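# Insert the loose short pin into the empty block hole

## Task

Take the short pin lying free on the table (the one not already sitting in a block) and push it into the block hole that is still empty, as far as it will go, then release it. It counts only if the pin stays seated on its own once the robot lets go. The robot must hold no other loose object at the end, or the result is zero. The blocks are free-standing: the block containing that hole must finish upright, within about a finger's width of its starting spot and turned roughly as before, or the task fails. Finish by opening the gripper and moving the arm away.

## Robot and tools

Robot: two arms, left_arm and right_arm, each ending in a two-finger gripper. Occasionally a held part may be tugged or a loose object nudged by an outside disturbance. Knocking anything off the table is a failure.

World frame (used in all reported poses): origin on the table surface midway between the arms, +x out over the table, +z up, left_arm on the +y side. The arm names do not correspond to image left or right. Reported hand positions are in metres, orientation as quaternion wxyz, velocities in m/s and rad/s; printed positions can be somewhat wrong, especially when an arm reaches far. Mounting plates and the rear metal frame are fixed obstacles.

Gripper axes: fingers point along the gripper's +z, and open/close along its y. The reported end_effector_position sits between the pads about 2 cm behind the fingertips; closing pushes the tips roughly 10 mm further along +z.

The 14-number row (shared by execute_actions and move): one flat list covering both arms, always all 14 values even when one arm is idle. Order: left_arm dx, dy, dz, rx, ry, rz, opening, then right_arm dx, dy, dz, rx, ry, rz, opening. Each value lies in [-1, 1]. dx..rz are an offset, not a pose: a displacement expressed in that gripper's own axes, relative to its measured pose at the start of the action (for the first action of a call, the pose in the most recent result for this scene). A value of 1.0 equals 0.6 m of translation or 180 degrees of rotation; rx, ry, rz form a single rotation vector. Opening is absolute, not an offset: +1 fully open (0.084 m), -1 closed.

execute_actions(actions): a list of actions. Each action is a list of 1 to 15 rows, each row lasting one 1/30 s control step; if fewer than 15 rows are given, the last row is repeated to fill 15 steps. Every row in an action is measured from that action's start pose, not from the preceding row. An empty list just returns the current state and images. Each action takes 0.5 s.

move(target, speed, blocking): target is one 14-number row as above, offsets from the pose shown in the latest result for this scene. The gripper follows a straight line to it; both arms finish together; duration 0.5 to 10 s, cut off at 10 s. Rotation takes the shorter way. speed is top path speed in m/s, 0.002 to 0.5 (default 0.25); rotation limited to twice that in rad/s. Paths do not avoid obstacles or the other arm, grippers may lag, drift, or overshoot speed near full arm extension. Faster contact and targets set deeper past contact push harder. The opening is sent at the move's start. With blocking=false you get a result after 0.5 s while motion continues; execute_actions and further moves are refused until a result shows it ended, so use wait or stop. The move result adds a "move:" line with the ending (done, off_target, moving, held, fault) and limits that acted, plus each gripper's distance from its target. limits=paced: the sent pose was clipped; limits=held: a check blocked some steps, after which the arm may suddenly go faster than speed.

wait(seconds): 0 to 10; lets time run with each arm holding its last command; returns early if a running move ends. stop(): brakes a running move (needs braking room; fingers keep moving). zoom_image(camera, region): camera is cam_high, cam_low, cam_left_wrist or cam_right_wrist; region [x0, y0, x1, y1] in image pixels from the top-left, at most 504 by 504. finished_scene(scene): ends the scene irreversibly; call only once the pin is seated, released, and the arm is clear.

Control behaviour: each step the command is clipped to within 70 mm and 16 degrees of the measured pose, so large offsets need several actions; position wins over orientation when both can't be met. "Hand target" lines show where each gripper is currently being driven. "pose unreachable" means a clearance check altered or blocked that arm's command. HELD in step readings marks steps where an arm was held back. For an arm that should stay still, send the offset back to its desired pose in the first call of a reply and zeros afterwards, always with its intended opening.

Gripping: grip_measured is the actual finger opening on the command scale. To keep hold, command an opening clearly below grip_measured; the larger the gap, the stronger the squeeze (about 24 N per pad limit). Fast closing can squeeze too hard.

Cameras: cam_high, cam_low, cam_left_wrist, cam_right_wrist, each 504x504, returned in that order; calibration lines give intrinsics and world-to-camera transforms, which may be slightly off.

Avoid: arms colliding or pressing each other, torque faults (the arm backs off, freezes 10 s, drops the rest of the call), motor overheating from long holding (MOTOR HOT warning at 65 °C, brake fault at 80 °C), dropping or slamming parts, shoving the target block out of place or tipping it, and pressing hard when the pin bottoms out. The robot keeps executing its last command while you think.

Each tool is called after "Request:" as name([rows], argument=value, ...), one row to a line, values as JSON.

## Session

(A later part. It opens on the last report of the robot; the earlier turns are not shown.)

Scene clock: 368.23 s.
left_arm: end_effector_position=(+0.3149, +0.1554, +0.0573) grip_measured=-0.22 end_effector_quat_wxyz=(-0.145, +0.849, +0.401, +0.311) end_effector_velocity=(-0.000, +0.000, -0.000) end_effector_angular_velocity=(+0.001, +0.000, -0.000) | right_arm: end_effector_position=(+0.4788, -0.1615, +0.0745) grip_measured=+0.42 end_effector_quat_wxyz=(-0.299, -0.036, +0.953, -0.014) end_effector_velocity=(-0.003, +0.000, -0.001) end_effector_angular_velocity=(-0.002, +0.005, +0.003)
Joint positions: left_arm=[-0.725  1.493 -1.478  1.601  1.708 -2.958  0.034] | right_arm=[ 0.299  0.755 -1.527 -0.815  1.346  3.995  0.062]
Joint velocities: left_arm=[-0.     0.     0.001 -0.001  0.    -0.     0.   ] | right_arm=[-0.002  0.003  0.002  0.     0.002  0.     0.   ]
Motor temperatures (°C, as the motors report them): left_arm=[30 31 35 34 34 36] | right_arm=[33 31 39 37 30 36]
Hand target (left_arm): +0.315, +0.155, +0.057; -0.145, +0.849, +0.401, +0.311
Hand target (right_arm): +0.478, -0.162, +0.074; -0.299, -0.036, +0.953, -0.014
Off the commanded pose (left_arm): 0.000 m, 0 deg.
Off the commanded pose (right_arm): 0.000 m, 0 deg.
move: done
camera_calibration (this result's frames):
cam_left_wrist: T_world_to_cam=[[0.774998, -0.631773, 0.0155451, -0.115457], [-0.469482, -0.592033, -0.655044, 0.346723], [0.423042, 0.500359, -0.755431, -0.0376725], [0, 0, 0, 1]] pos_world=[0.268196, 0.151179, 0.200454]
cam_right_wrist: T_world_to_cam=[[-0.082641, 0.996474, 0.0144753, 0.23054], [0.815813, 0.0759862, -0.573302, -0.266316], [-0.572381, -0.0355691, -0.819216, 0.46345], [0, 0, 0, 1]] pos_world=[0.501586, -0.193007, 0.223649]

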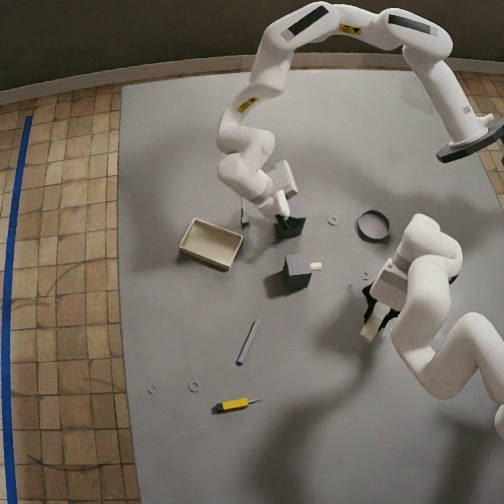

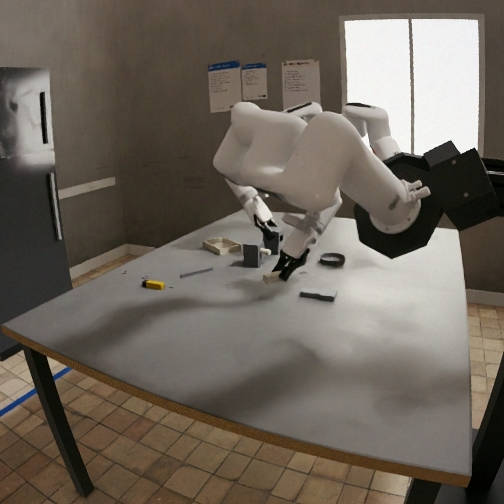

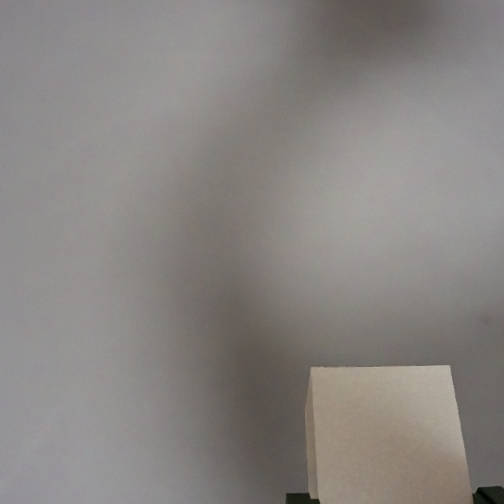

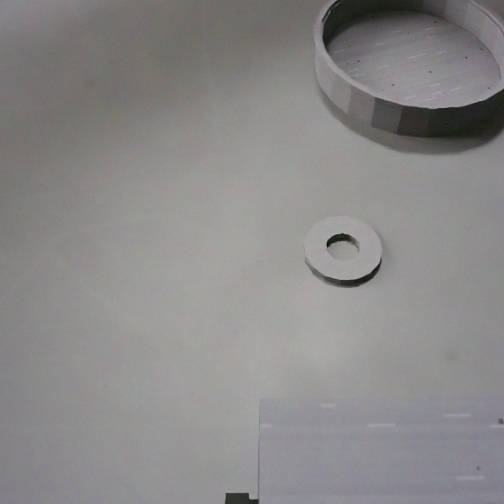

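Request:
move(target=[-0.0508, 0.0995, -0.0048, -0.1648, -0.0008, 0.1953, -0.7, -0.0029, 0, 0.0041, 0, 0, 0, -0.3], speed=0.3)

Scene clock: 449.07 s.
left_arm: end_effector_position=(+0.3452, +0.0979, +0.0399) grip_measured=-0.22 end_effector_quat_wxyz=(-0.012, +0.938, +0.038, +0.343) end_effector_velocity=(-0.002, -0.001, -0.000) end_effector_angular_velocity=(-0.001, +0.002, -0.005) | right_arm: end_effector_position=(+0.4788, -0.1615, +0.0715) grip_measured=+0.42 end_effector_quat_wxyz=(-0.299, -0.036, +0.953, -0.013) end_effector_velocity=(+0.000, -0.000, -0.000) end_effector_angular_velocity=(-0.001, -0.000, -0.000)
Joint positions: left_arm=[-0.591  1.394 -1.261  2.188  1.528 -2.423  0.034] | right_arm=[ 0.295  0.761 -1.531 -0.818  1.343  3.994  0.062]
Joint velocities: left_arm=[-0.     0.001  0.002  0.001 -0.002  0.001 -0.   ] | right_arm=[ 0.     0.001 -0.001 -0.     0.001  0.001  0.   ]
Motor temperatures (°C, as the motors report them): left_arm=[30 31 35 34 34 36] | right_arm=[32 31 39 37 30 36]
Hand target (left_arm): +0.345, +0.098, +0.040; -0.012, +0.938, +0.038, +0.343
Hand target (right_arm): +0.479, -0.162, +0.072; -0.299, -0.036, +0.953, -0.013
Off the commanded pose (left_arm): 0.000 m, 0 deg.
Off the commanded pose (right_arm): 0.000 m, 0 deg.
move: done
camera_calibration (this result's frames):
cam_left_wrist: T_world_to_cam=[[0.084887, -0.996255, 0.0164304, 0.0988979], [-0.751442, -0.0748387, -0.655541, 0.362256], [0.654316, 0.0433004, -0.754981, -0.0699578], [0, 0, 0, 1]] pos_world=[0.309593, 0.128667, 0.183032]
cam_right_wrist: T_world_to_cam=[[-0.0826522, 0.996472, 0.0145343, 0.230561], [0.815821, 0.0760299, -0.573284, -0.268062], [-0.572367, -0.0355258, -0.819228, 0.460999], [0, 0, 0, 1]] pos_world=[0.501607, -0.19299, 0.220636]

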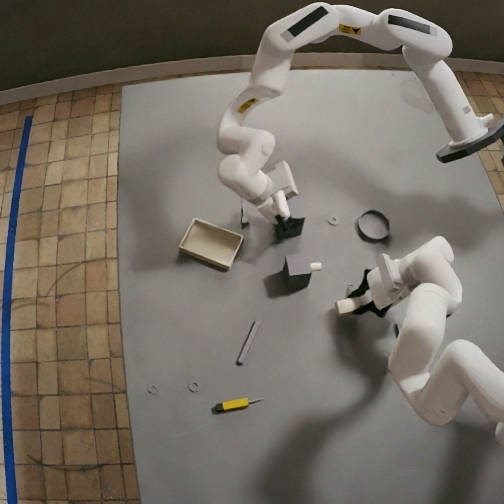

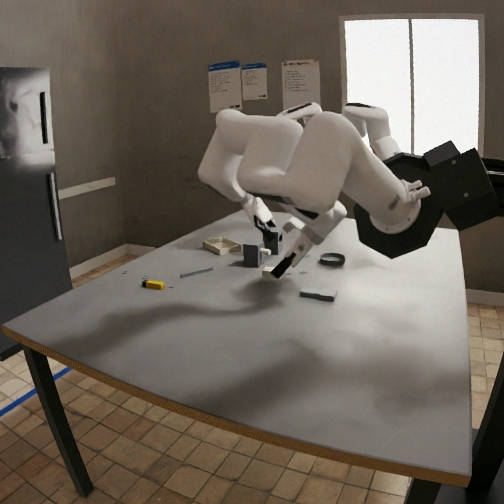

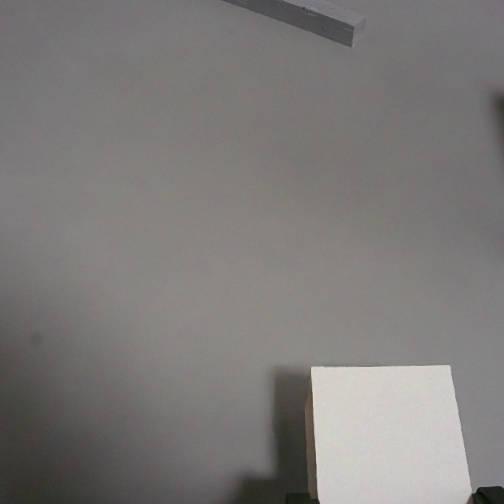

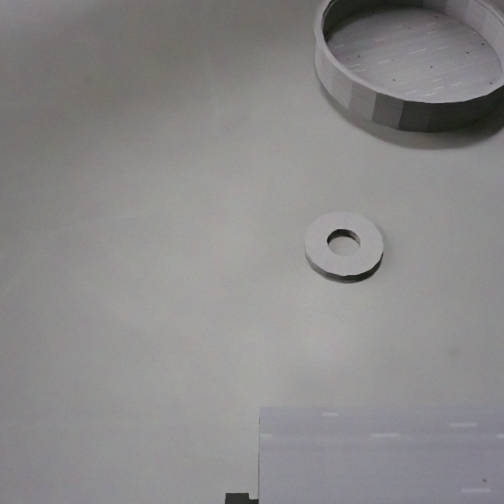

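Request:
execute_actions([
  [[-0.0011,0,0.0013,0,0,0,-0.7,0,0,0,0,0,0,0.36],[-0.0022,0,0.0026,0,0,0,-0.7,0,0,0,0,0,0,0.39],[-0.0033,0,0.0039,0,0,0,-0.7,0,0,0,0,0,0,0.41],[-0.0044,0,0.0052,0,0,0,-0.7,0,0,0,0,0,0,0.42],[-0.0055,0,0.0065,0,0,0,-0.7,0,0,0,0,0,0,0.43],[-0.0066,0,0.0078,0,0,0,-0.7,0,0,0,0,0,0,0.44],[-0.0077,0,0.0091,0,0,0,-0.7,0,0,0,0,0,0,0.45],[-0.0088,0,0.0104,0,0,0,-0.7,0,0,0,0,0,0,0.46],[-0.0098,0,0.0116,0,0,0,-0.7,0,0,0,0,0,0,0.47],[-0.0107,0,0.0127,0,0,0,-0.7,0,0,0,0,0,0,0.49],[-0.0115,0,0.0136,0,0,0,-0.7,0,0,0,0,0,0,0.53],[-0.0122,0,0.0145,0,0,0,-0.7,0,0,0,0,0,0,0.6],[-0.0129,0,0.0153,0,0,0,-0.7,0,0,0,0,0,0,0.7],[-0.0129,0,0.0153,0,0,0,-0.7,0,0,0,0,0,0,0.85],[-0.0129,0,0.0153,0,0,0,-0.7,0,0,0,0,0,0,1]],
])

Request:
wait(seconds=0.3)

Scene clock: 461.73 s.
left_arm: end_effector_position=(+0.3451, +0.0980, +0.0283) grip_measured=-0.22 end_effector_quat_wxyz=(-0.012, +0.938, +0.038, +0.343) end_effector_velocity=(-0.001, +0.001, -0.013) end_effector_angular_velocity=(+0.003, +0.005, +0.002) | right_arm: end_effector_position=(+0.4766, -0.1609, +0.0709) grip_measured=+0.82 end_effector_quat_wxyz=(-0.301, -0.037, +0.953, -0.014) end_effector_velocity=(+0.018, -0.003, +0.005) end_effector_angular_velocity=(+0.003, -0.032, -0.024)
Joint positions: left_arm=[-0.56   1.415 -1.282  2.218  1.531 -2.42   0.034] | right_arm=[ 0.294  0.762 -1.529 -0.817  1.343  3.994  0.077]
Joint velocities: left_arm=[ 0.034  0.022 -0.023  0.028  0.002  0.004  0.   ] | right_arm=[ 0.006 -0.013 -0.022 -0.006 -0.005 -0.001  0.151]
Motor temperatures (°C, as the motors report them): left_arm=[30 31 35 34 34 36] | right_arm=[32 31 39 37 30 36]
Hand target (left_arm): +0.345, +0.098, +0.028; -0.012, +0.938, +0.038, +0.343
Hand target (right_arm): +0.479, -0.162, +0.072; -0.299, -0.036, +0.953, -0.013
Off the commanded pose (left_arm): 0.000 m, 0 deg.
Off the commanded pose (right_arm): 0.002 m, 0 deg.
Step readings (end_effector_position):
0: left_arm (+0.3453, +0.0980, +0.0399) | right_arm (+0.4788, -0.1615, +0.0715)
1: left_arm (+0.3453, +0.0980, +0.0399) | right_arm (+0.4788, -0.1615, +0.0715)
2: left_arm (+0.3454, +0.0979, +0.0397) | right_arm (+0.4788, -0.1615, +0.0715)
4: left_arm (+0.3454, +0.0979, +0.0384) | right_arm (+0.4788, -0.1615, +0.0715)
8: left_arm (+0.3451, +0.0980, +0.0342) | right_arm (+0.4732, -0.1617, +0.0695)
15: end_effector_position above
camera_calibration (this result's frames):
cam_left_wrist: T_world_to_cam=[[0.0849675, -0.996251, 0.0162346, 0.0990834], [-0.751634, -0.0747837, -0.655328, 0.354639], [0.654085, 0.0434791, -0.75517, -0.0786018], [0, 0, 0, 1]] pos_world=[0.309552, 0.128651, 0.171439]
cam_right_wrist: T_world_to_cam=[[-0.0854988, 0.996228, 0.0148206, 0.231026], [0.813486, 0.0783886, -0.576278, -0.264954], [-0.575266, -0.0372147, -0.81712, 0.460252], [0, 0, 0, 1]] pos_world=[0.500056, -0.192257, 0.21997]

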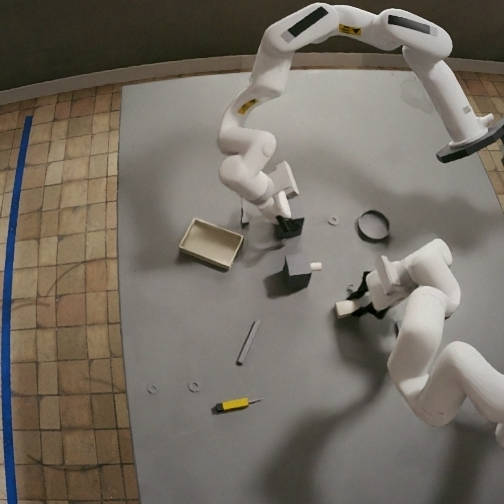

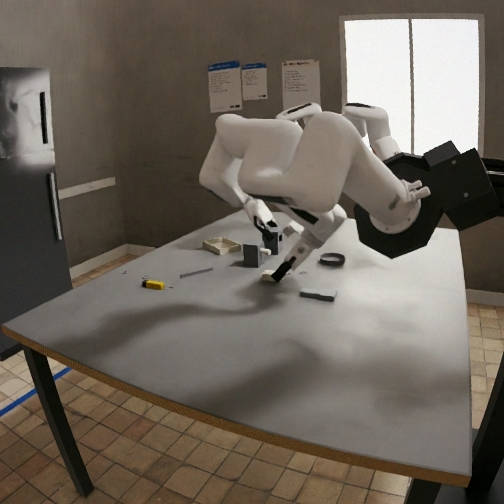

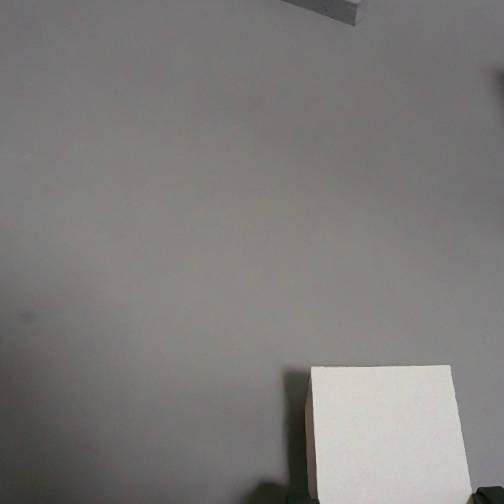

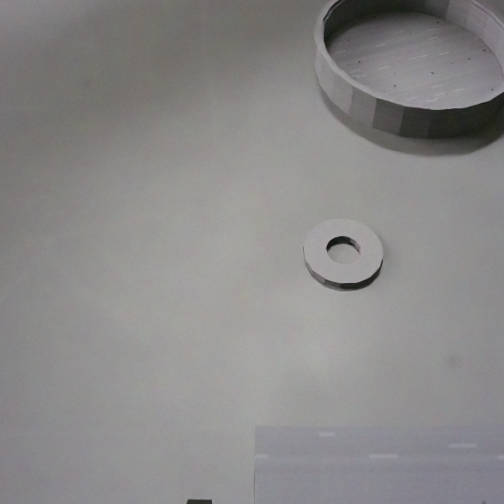

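Scene clock: 462.03 s.
left_arm: end_effector_position=(+0.3453, +0.0978, +0.0280) grip_measured=-0.22 end_effector_quat_wxyz=(-0.012, +0.938, +0.038, +0.343) end_effector_velocity=(-0.001, +0.000, -0.001) end_effector_angular_velocity=(+0.000, +0.001, -0.001) | right_arm: end_effector_position=(+0.4785, -0.1614, +0.0714) grip_measured=+1.00 end_effector_quat_wxyz=(-0.299, -0.036, +0.953, -0.014) end_effector_velocity=(+0.003, -0.000, +0.001) end_effector_angular_velocity=(+0.001, -0.004, -0.004)
Joint positions: left_arm=[-0.559  1.416 -1.283  2.219  1.531 -2.419  0.034] | right_arm=[ 0.295  0.761 -1.531 -0.818  1.343  3.994  0.084]
Joint velocities: left_arm=[ 0.001  0.     0.001  0.001 -0.     0.001 -0.   ] | right_arm=[ 0.001 -0.001 -0.004 -0.    -0.001  0.     0.   ]
Motor temperatures (°C, as the motors report them): left_arm=[30 31 35 34 34 36] | right_arm=[33 31 39 37 30 36]
Hand target (left_arm): +0.345, +0.098, +0.028; -0.012, +0.938, +0.038, +0.343
Hand target (right_arm): +0.479, -0.162, +0.072; -0.299, -0.036, +0.953, -0.013
Off the commanded pose (left_arm): 0.000 m, 0 deg.
Off the commanded pose (right_arm): 0.000 m, 0 deg.
wait: 0.30 s; at rest by 0.27 s
camera_calibration (this result's frames):
cam_left_wrist: T_world_to_cam=[[0.0848975, -0.996254, 0.0164602, 0.0989892], [-0.751367, -0.0748614, -0.655624, 0.354458], [0.6544, 0.0432932, -0.754908, -0.0790568], [0, 0, 0, 1]] pos_world=[0.309659, 0.128576, 0.171081]
cam_right_wrist: T_world_to_cam=[[-0.083049, 0.996439, 0.014578, 0.230621], [0.815507, 0.0763622, -0.573687, -0.267641], [-0.572757, -0.0357557, -0.818945, 0.460879], [0, 0, 0, 1]] pos_world=[0.501388, -0.192883, 0.220531]

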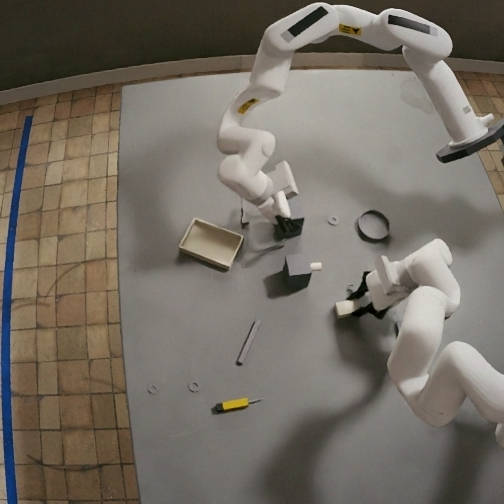

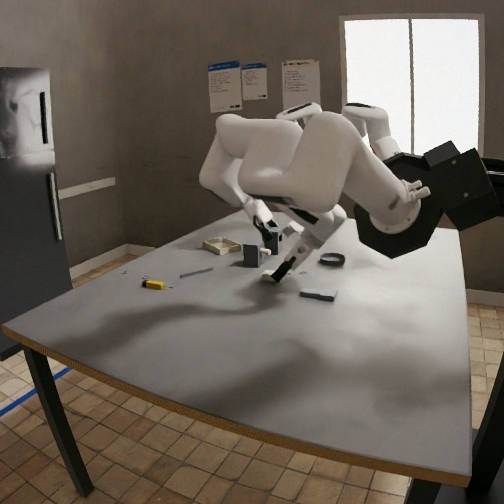

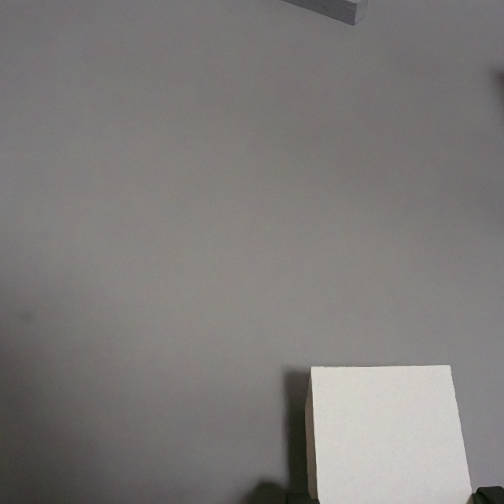

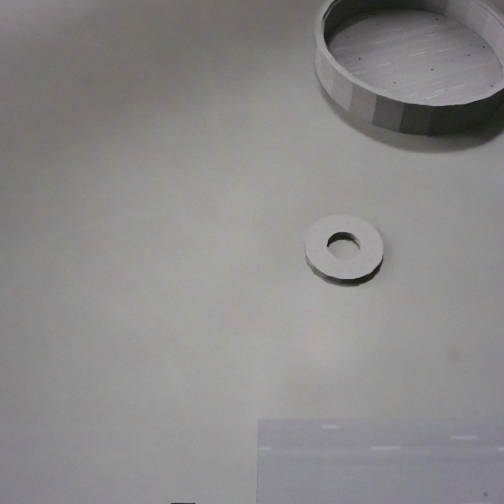

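Request:
zoom_image(camera="cam_right_wrist", region=[240, 380, 504, 504])

Request:
zoom_image(camera="cam_low", region=[245, 235, 310, 300])

Region (240, 380, 504, 504) of cam_right_wrist's 504x504 image, scaled by 1.909, with more detail than that image has; it fills the top 237 rows of this view, and the rest is white.

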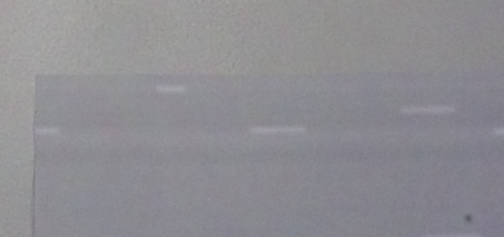

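Region (245, 235, 310, 300) of cam_low's 504x504 image, scaled by 7.754, with more detail than that image has.

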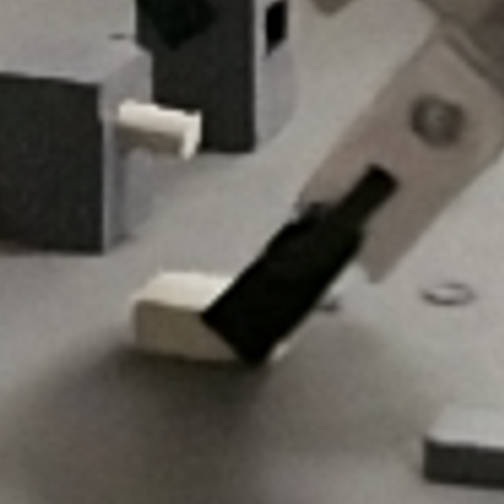

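Request:
move(target=[0, 0, 0, 0, 0, 0, 0.45, -0.131, 0.001, -0.0153, 0, 0, 0, 1], speed=0.13)

Scene clock: 490.47 s.
left_arm: end_effector_position=(+0.3453, +0.0978, +0.0280) grip_measured=+0.44 end_effector_quat_wxyz=(-0.012, +0.938, +0.038, +0.343) end_effector_velocity=(-0.000, -0.000, -0.000) end_effector_angular_velocity=(-0.001, -0.000, -0.001) | right_arm: end_effector_position=(+0.5479, -0.1555, +0.0343) grip_measured=+1.00 end_effector_quat_wxyz=(-0.300, -0.036, +0.953, -0.013) end_effector_velocity=(+0.004, -0.003, +0.001) end_effector_angular_velocity=(-0.003, -0.002, -0.007)
Joint positions: left_arm=[-0.559  1.416 -1.283  2.219  1.531 -2.419  0.063] | right_arm=[ 0.268  1.025 -2.003 -0.807  1.471  3.827  0.084]
Joint velocities: left_arm=[ 0.    -0.     0.     0.001 -0.001 -0.001  0.   ] | right_arm=[-0.001  0.    -0.014  0.001  0.007 -0.003 -0.   ]
Motor temperatures (°C, as the motors report them): left_arm=[30 31 35 34 34 36] | right_arm=[33 31 39 37 30 36]
Hand target (left_arm): +0.345, +0.098, +0.028; -0.012, +0.938, +0.038, +0.343
Hand target (right_arm): +0.548, -0.156, +0.034; -0.300, -0.036, +0.953, -0.013
Off the commanded pose (left_arm): 0.000 m, 0 deg.
Off the commanded pose (right_arm): 0.000 m, 0 deg.
move: done
camera_calibration (this result's frames):
cam_left_wrist: T_world_to_cam=[[0.084897, -0.996254, 0.01646, 0.0989894], [-0.751368, -0.0748609, -0.655624, 0.354458], [0.6544, 0.043293, -0.754908, -0.0790566], [0, 0, 0, 1]] pos_world=[0.309659, 0.128576, 0.171081]
cam_right_wrist: T_world_to_cam=[[-0.0828904, 0.99645, 0.0147172, 0.23092], [0.815222, 0.0762941, -0.574102, -0.345766], [-0.573186, -0.0355897, -0.818652, 0.470649], [0, 0, 0, 1]] pos_world=[0.570786, -0.18697, 0.183395]

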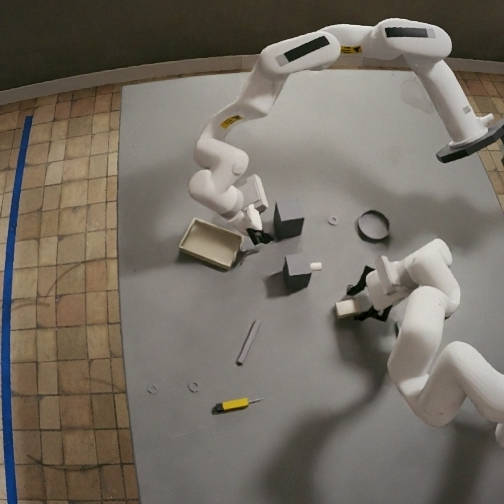

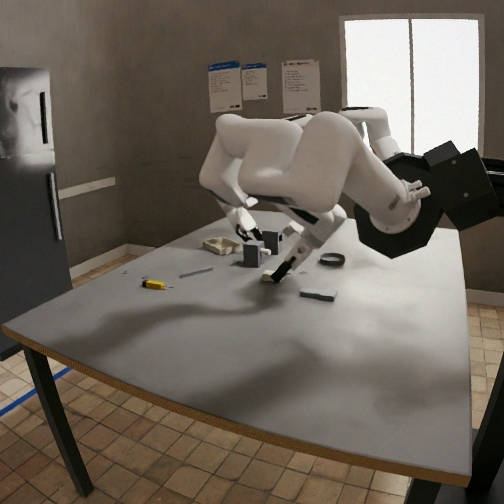

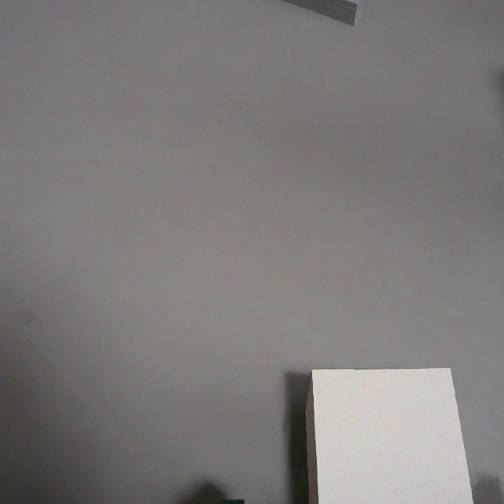

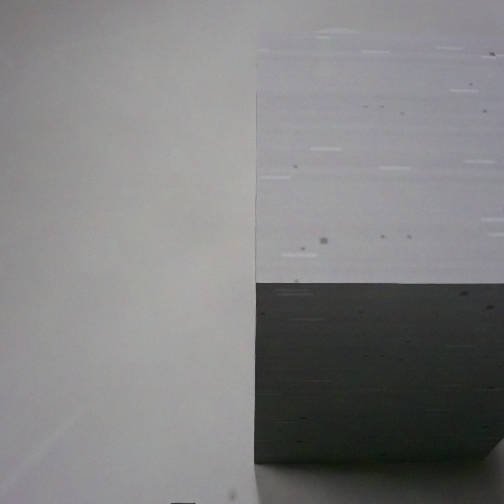

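Request:
move(target=[0.0538, 0.0003, -0.0637, 0, 0, 0, 0.45, 0.0287, 0, 0.02, 0, 0, 0, -0.35], speed=0.045)

Scene clock: 549.30 s.
left_arm: end_effector_position=(+0.3451, +0.0980, +0.0779) grip_measured=+0.44 end_effector_quat_wxyz=(-0.012, +0.938, +0.038, +0.343) end_effector_velocity=(-0.002, -0.000, -0.001) end_effector_angular_velocity=(+0.000, +0.002, -0.003) | right_arm: end_effector_position=(+0.5281, -0.1574, +0.0347) grip_measured=-0.37 end_effector_quat_wxyz=(-0.299, -0.035, +0.954, -0.013) end_effector_velocity=(-0.002, +0.000, -0.000) end_effector_angular_velocity=(-0.001, +0.004, +0.000)
Joint positions: left_arm=[-0.692  1.326 -1.198  2.087  1.514 -2.426  0.063] | right_arm=[ 0.26   0.955 -1.861 -0.818  1.416  3.876  0.028]
Joint velocities: left_arm=[ 0.001  0.002  0.002  0.001 -0.001  0.    -0.   ] | right_arm=[-0.001  0.001  0.002  0.002  0.001  0.001  0.   ]
Motor temperatures (°C, as the motors report them): left_arm=[30 31 35 34 34 36] | right_arm=[33 31 40 37 30 36]
Hand target (left_arm): +0.345, +0.098, +0.078; -0.012, +0.938, +0.038, +0.343
Hand target (right_arm): +0.527, -0.157, +0.034; -0.299, -0.036, +0.953, -0.013
Off the commanded pose (left_arm): 0.000 m, 0 deg.
Off the commanded pose (right_arm): 0.001 m, 0 deg.
move: done
camera_calibration (this result's frames):
cam_left_wrist: T_world_to_cam=[[0.0848628, -0.996257, 0.0164483, 0.0983831], [-0.75154, -0.0748386, -0.655428, 0.387107], [0.654206, 0.04326, -0.755078, -0.0411817], [0, 0, 0, 1]] pos_world=[0.309519, 0.128767, 0.221007]
cam_right_wrist: T_world_to_cam=[[-0.0816843, 0.99655, 0.0146813, 0.230546], [0.81655, 0.0753619, -0.572334, -0.330175], [-0.571466, -0.0347627, -0.819889, 0.458861], [0, 0, 0, 1]] pos_world=[0.55066, -0.188917, 0.18386]

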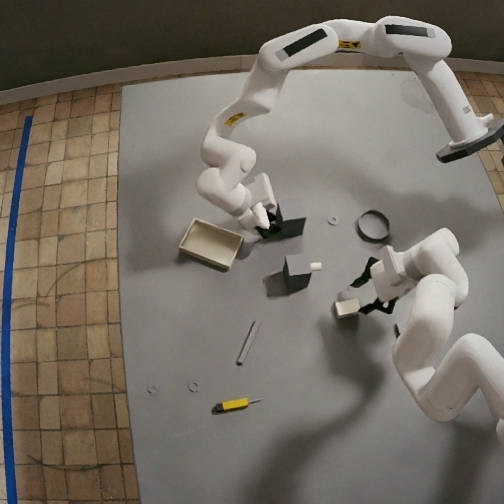

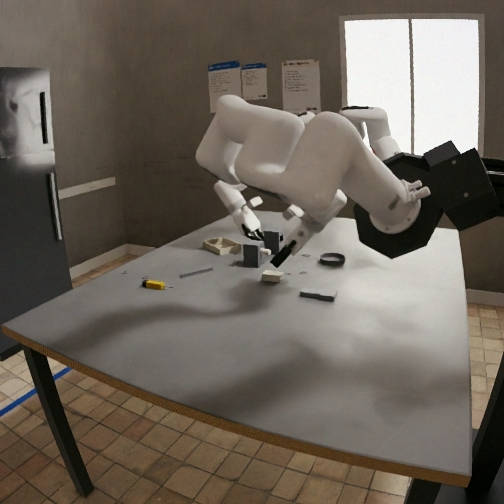

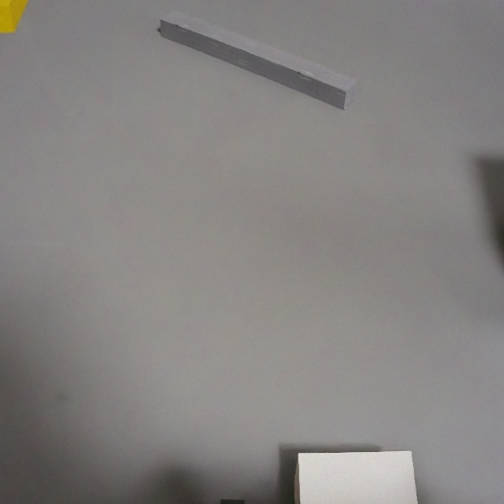

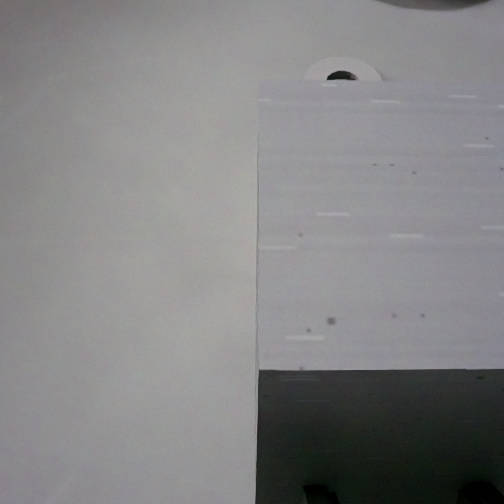

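Request:
move(target=[0.1006, -0.1381, 0.0319, 0, 0, 0, 0.45, 0.0097, 0, 0.0068, 0, 0, 0, -0.35], speed=0.15)

Request:
zoom_image(camera="cam_high", region=[260, 185, 360, 305])

Request:
zoom_image(camera="cam_low", region=[255, 222, 295, 262])

Scene clock: 565.57 s.
left_arm: end_effector_position=(+0.3961, +0.1851, +0.1014) grip_measured=+0.44 end_effector_quat_wxyz=(-0.012, +0.939, +0.038, +0.343) end_effector_velocity=(-0.000, +0.000, +0.000) end_effector_angular_velocity=(-0.000, +0.000, -0.002) | right_arm: end_effector_position=(+0.5206, -0.1579, +0.0345) grip_measured=-0.37 end_effector_quat_wxyz=(-0.299, -0.036, +0.954, -0.013) end_effector_velocity=(+0.000, +0.000, +0.000) end_effector_angular_velocity=(+0.001, -0.000, -0.000)
Joint positions: left_arm=[-0.583  0.986 -0.928  2.192  1.484 -2.36   0.063] | right_arm=[ 0.257  0.934 -1.818 -0.823  1.399  3.891  0.028]
Joint velocities: left_arm=[-0.    -0.001  0.002  0.001 -0.001  0.001 -0.   ] | right_arm=[ 0.    -0.001  0.     0.001 -0.001 -0.001 -0.   ]
Motor temperatures (°C, as the motors report them): left_arm=[30 31 35 34 34 36] | right_arm=[33 31 39 37 30 36]
Hand target (left_arm): +0.397, +0.185, +0.102; -0.012, +0.938, +0.038, +0.343
Hand target (right_arm): +0.521, -0.158, +0.035; -0.298, -0.035, +0.954, -0.013
Off the commanded pose (left_arm): 0.001 m, 0 deg.
Off the commanded pose (right_arm): 0.000 m, 0 deg.
move: done
camera_calibration (this result's frames):
cam_left_wrist: T_world_to_cam=[[0.0836652, -0.996361, 0.0162879, 0.180868], [-0.752136, -0.0738626, -0.654856, 0.44734], [0.653675, 0.0425379, -0.755579, -0.0601902], [0, 0, 0, 1]] pos_world=[0.360673, 0.215812, 0.244519]
cam_right_wrist: T_world_to_cam=[[-0.0821349, 0.996514, 0.0145934, 0.230679], [0.816114, 0.075656, -0.572917, -0.32389], [-0.572024, -0.0351465, -0.819484, 0.454597], [0, 0, 0, 1]] pos_world=[0.543318, -0.189393, 0.183606]

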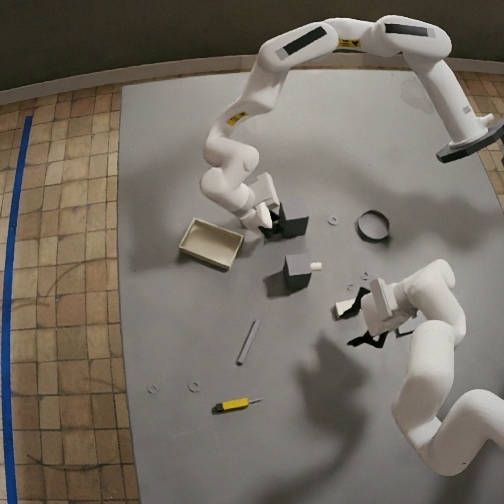

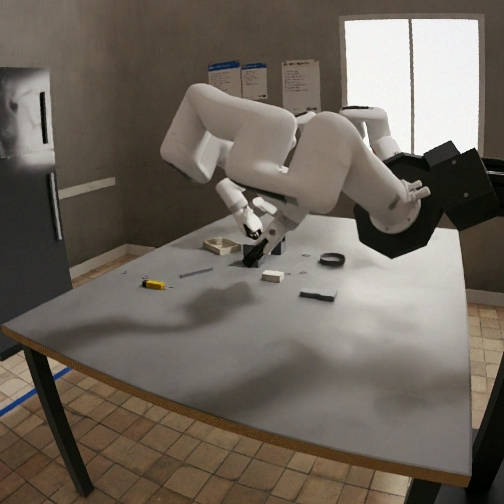

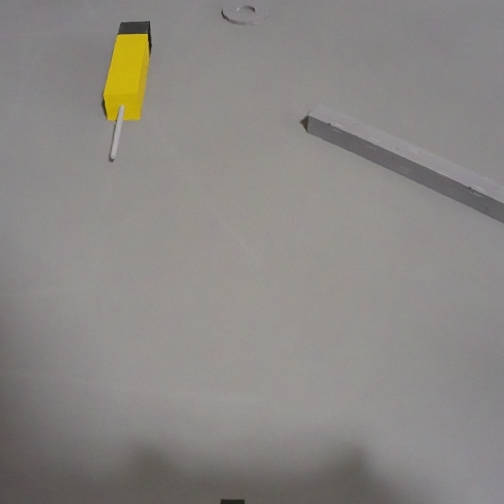

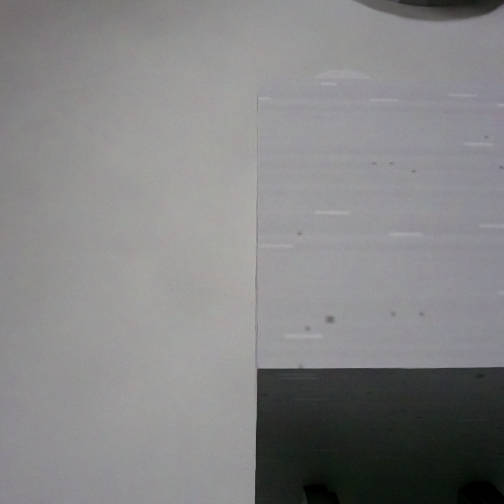

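Region (260, 185, 360, 305) of cam_high's 504x504 image, scaled by 4.200, with more detail than that image has.

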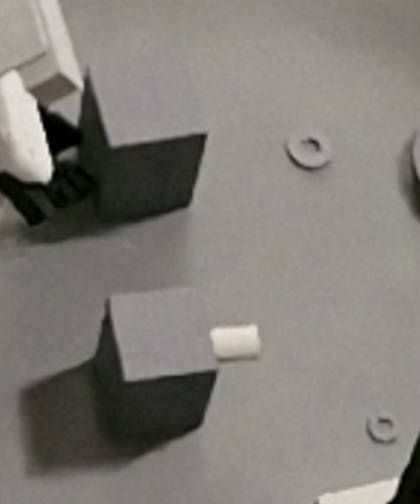

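Region (255, 222, 295, 262) of cam_low's 504x504 image, scaled by 12.600, with more detail than that image has.

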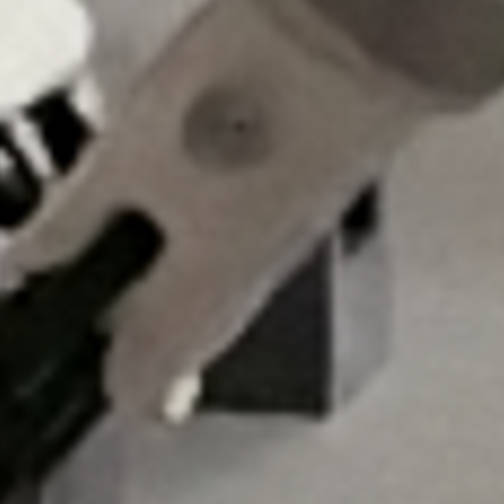

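Request:
move(target=[0.1006, -0.1381, 0.0319, 0, 0, 0, 0.45, 0.068, -0.0035, -0.1558, 0, 0, 0, -0.35], speed=0.22)

Request:
move(target=[0.1006, -0.1381, 0.0319, 0, 0, 0, 0.45, 0.1885, 0.178, 0.0582, 0.1505, -0.1528, -0.4841, 0.45], speed=0.48)

Request:
move(target=[0, 0, 0, 0, 0, 0, 0.45, -0.272, 0.2033, 0.1227, 0.1739, 0.1739, -0.4777, 0.45], speed=0.48)

Scene clock: 617.33 s.
left_arm: end_effector_position=(+0.4472, +0.2717, +0.1248) grip_measured=+0.44 end_effector_quat_wxyz=(-0.011, +0.939, +0.037, +0.342) end_effector_velocity=(+0.005, +0.003, +0.001) end_effector_angular_velocity=(+0.001, -0.005, +0.012) | right_arm: end_effector_position=(+0.5399, -0.1586, +0.1338) grip_measured=-0.37 end_effector_quat_wxyz=(-0.299, -0.036, +0.953, -0.014) end_effector_velocity=(+0.008, -0.002, +0.006) end_effector_angular_velocity=(+0.004, -0.014, -0.012)
Joint positions: left_arm=[-0.467  0.64  -0.749  2.29   1.377 -2.229  0.063] | right_arm=[ 0.398  0.808 -1.782 -0.74   1.544  3.908  0.028]
Joint velocities: left_arm=[ 0.001 -0.006 -0.005 -0.001  0.001  0.    -0.   ] | right_arm=[ 0.006 -0.009 -0.009 -0.    -0.    -0.     0.   ]
Motor temperatures (°C, as the motors report them): left_arm=[30 31 35 34 34 36] | right_arm=[33 31 39 37 30 36]
Hand target (left_arm): +0.448, +0.272, +0.125; -0.012, +0.939, +0.038, +0.343
Hand target (right_arm): +0.541, -0.159, +0.134; -0.299, -0.035, +0.954, -0.014
Off the commanded pose (left_arm): 0.001 m, 0 deg.
Off the commanded pose (right_arm): 0.001 m, 0 deg.
move: done
camera_calibration (this result's frames):
cam_left_wrist: T_world_to_cam=[[0.0824173, -0.996462, 0.0164606, 0.263113], [-0.752933, -0.0730789, -0.654027, 0.507565], [0.652916, 0.0415094, -0.756292, -0.0788471], [0, 0, 0, 1]] pos_world=[0.411958, 0.302547, 0.267998]
cam_right_wrist: T_world_to_cam=[[-0.0827099, 0.996482, 0.0134933, 0.232], [0.815442, 0.0754543, -0.5739, -0.282197], [-0.572899, -0.0364642, -0.818814, 0.547204], [0, 0, 0, 1]] pos_world=[0.562797, -0.189937, 0.282975]

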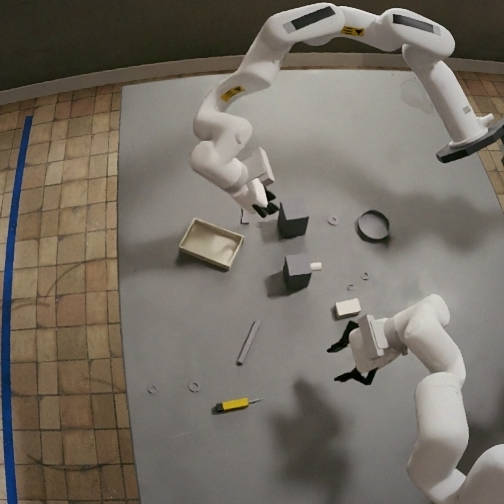

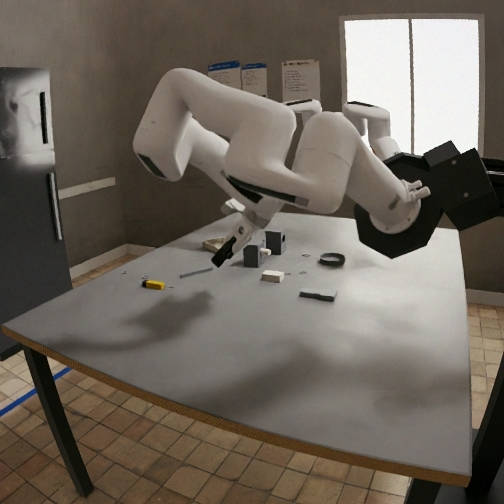

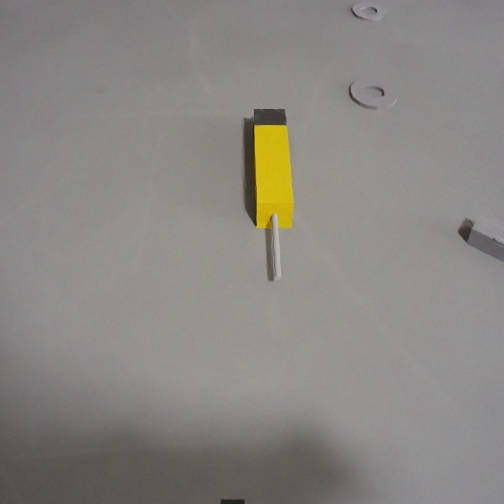

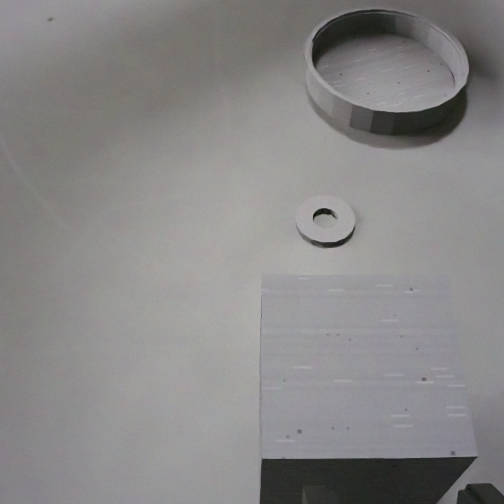

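Scene clock: 619.53 s.
left_arm: end_effector_position=(+0.4989, +0.3585, +0.1484) grip_measured=+0.44 end_effector_quat_wxyz=(-0.011, +0.939, +0.037, +0.342) end_effector_velocity=(+0.001, +0.001, +0.000) end_effector_angular_velocity=(+0.000, -0.001, +0.003) | right_arm: end_effector_position=(+0.4206, -0.0607, +0.1694) grip_measured=+0.44 end_effector_quat_wxyz=(-0.001, +0.733, -0.680, +0.001) end_effector_velocity=(-0.002, +0.001, -0.000) end_effector_angular_velocity=(+0.001, -0.000, +0.007)
Joint positions: left_arm=[-0.348  0.316 -0.675  2.356  1.185 -2.058  0.063] | right_arm=[ 0.628  0.587 -0.961 -1.333  1.073  3.142  0.063]
Joint velocities: left_arm=[ 0.001 -0.002 -0.001  0.     0.     0.    -0.   ] | right_arm=[ 0.001  0.001  0.004 -0.002 -0.002 -0.002 -0.   ]
Motor temperatures (°C, as the motors report them): left_arm=[30 31 35 34 34 36] | right_arm=[33 31 39 37 30 36]
Hand target (left_arm): +0.499, +0.359, +0.148; -0.011, +0.939, +0.037, +0.342
Hand target (right_arm): +0.420, -0.061, +0.169; -0.001, +0.734, -0.680, +0.001
Off the commanded pose (left_arm): 0.001 m, 0 deg.
Off the commanded pose (right_arm): 0.001 m, 0 deg.
move: done
camera_calibration (this result's frames):
cam_left_wrist: T_world_to_cam=[[0.0821571, -0.996475, 0.016939, 0.344971], [-0.753428, -0.0732262, -0.65344, 0.56844], [0.652377, 0.0409224, -0.756789, -0.0978491], [0, 0, 0, 1]] pos_world=[0.463772, 0.389384, 0.291547]
cam_right_wrist: T_world_to_cam=[[-0.995787, -0.0912106, 0.00943151, 0.442722], [-0.0912385, 0.995826, -0.00256273, 0.168547], [-0.00915839, -0.00341245, -0.999952, 0.307066], [0, 0, 0, 1]] pos_world=[0.459047, -0.126415, 0.303308]

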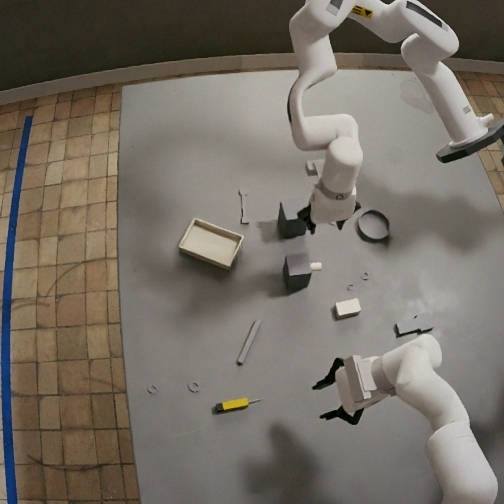

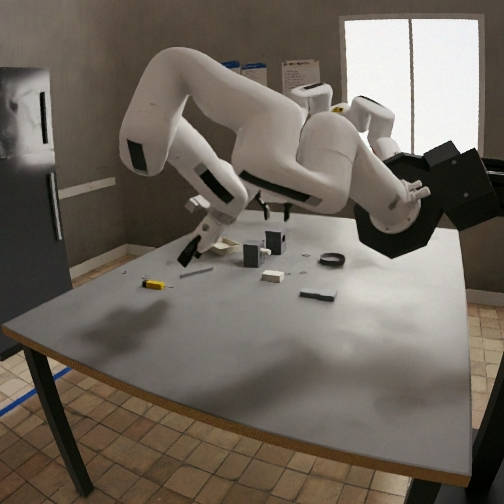

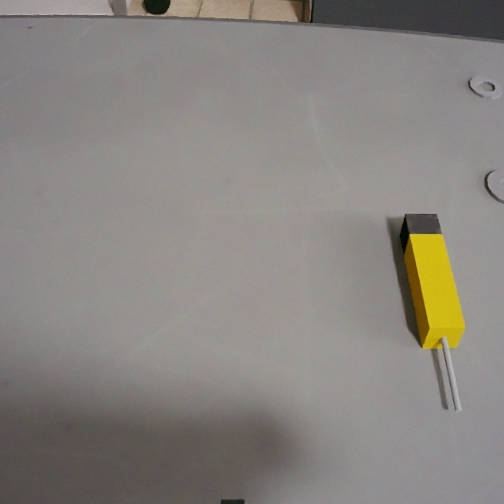

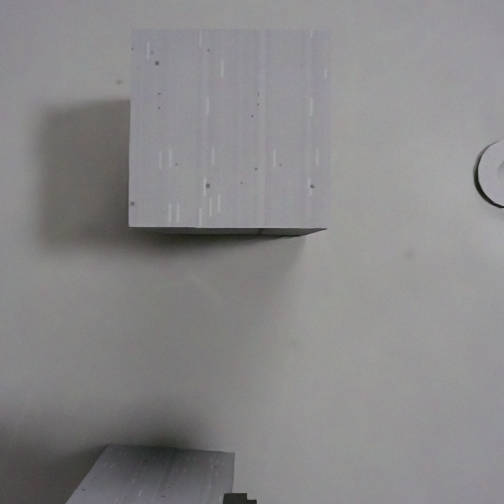

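Scene clock: 621.80 s.
left_arm: end_effector_position=(+0.4989, +0.3585, +0.1484) grip_measured=+0.44 end_effector_quat_wxyz=(-0.011, +0.939, +0.037, +0.342) end_effector_velocity=(-0.001, -0.000, -0.000) end_effector_angular_velocity=(+0.000, +0.001, -0.001) | right_arm: end_effector_position=(+0.2880, +0.0936, +0.0970) grip_measured=+0.44 end_effector_quat_wxyz=(-0.014, +0.938, +0.034, +0.344) end_effector_velocity=(-0.005, -0.001, -0.002) end_effector_angular_velocity=(-0.004, +0.004, +0.010)
Joint positions: left_arm=[-0.348  0.316 -0.675  2.356  1.185 -2.058  0.063] | right_arm=[ 0.873  1.436 -1.168 -1.973  1.502  2.488  0.063]
Joint velocities: left_arm=[ 0.    -0.     0.001 -0.     0.     0.     0.   ] | right_arm=[ 0.     0.005  0.005 -0.    -0.002 -0.001 -0.   ]
Motor temperatures (°C, as the motors report them): left_arm=[30 31 35 34 34 36] | right_arm=[33 31 39 37 30 36]
Hand target (left_arm): +0.499, +0.358, +0.148; -0.011, +0.939, +0.037, +0.342
Hand target (right_arm): +0.287, +0.094, +0.097; -0.014, +0.938, +0.034, +0.344
Off the commanded pose (left_arm): 0.000 m, 0 deg.
Off the commanded pose (right_arm): 0.002 m, 0 deg.
move: done
camera_calibration (this result's frames):
cam_left_wrist: T_world_to_cam=[[0.0821571, -0.996475, 0.0169391, 0.344971], [-0.753428, -0.0732263, -0.65344, 0.56844], [0.652377, 0.0409224, -0.756789, -0.0978491], [0, 0, 0, 1]] pos_world=[0.463772, 0.389384, 0.291547]
cam_right_wrist: T_world_to_cam=[[0.0773465, -0.996887, 0.0152794, 0.100598], [-0.757879, -0.068746, -0.648763, 0.356902], [0.647794, 0.0385996, -0.760837, 0.0177079], [0, 0, 0, 1]] pos_world=[0.251237, 0.124137, 0.243481]

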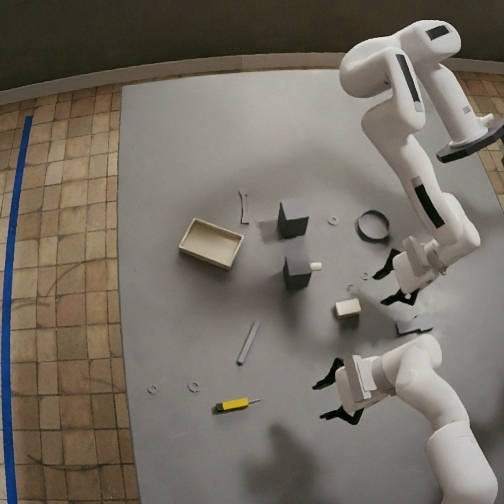

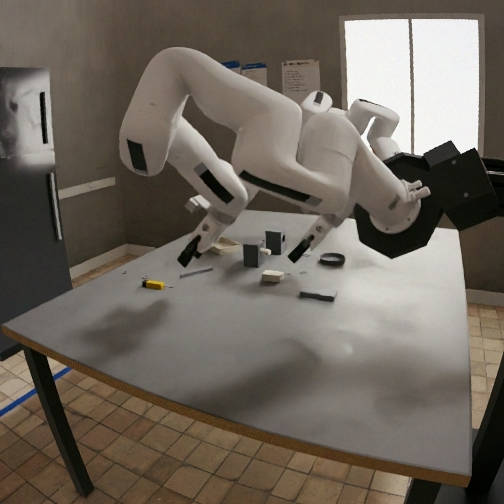

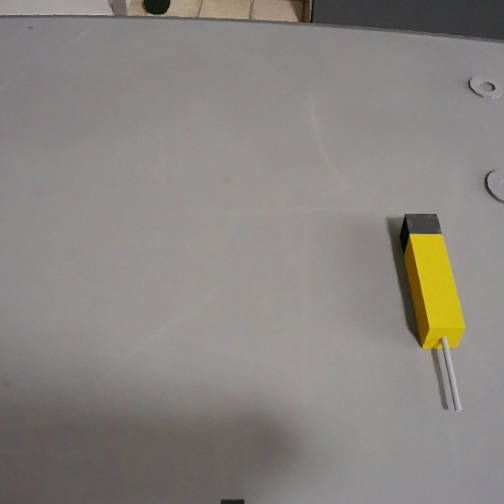

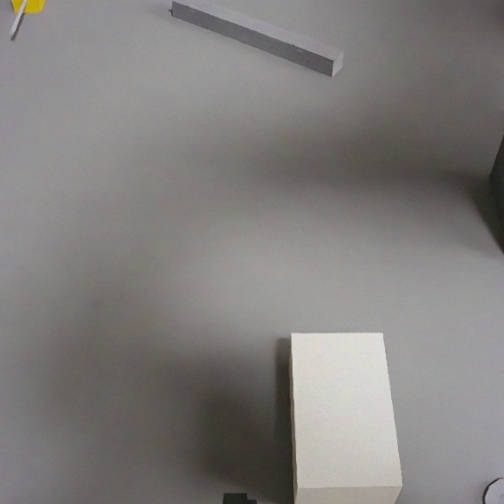

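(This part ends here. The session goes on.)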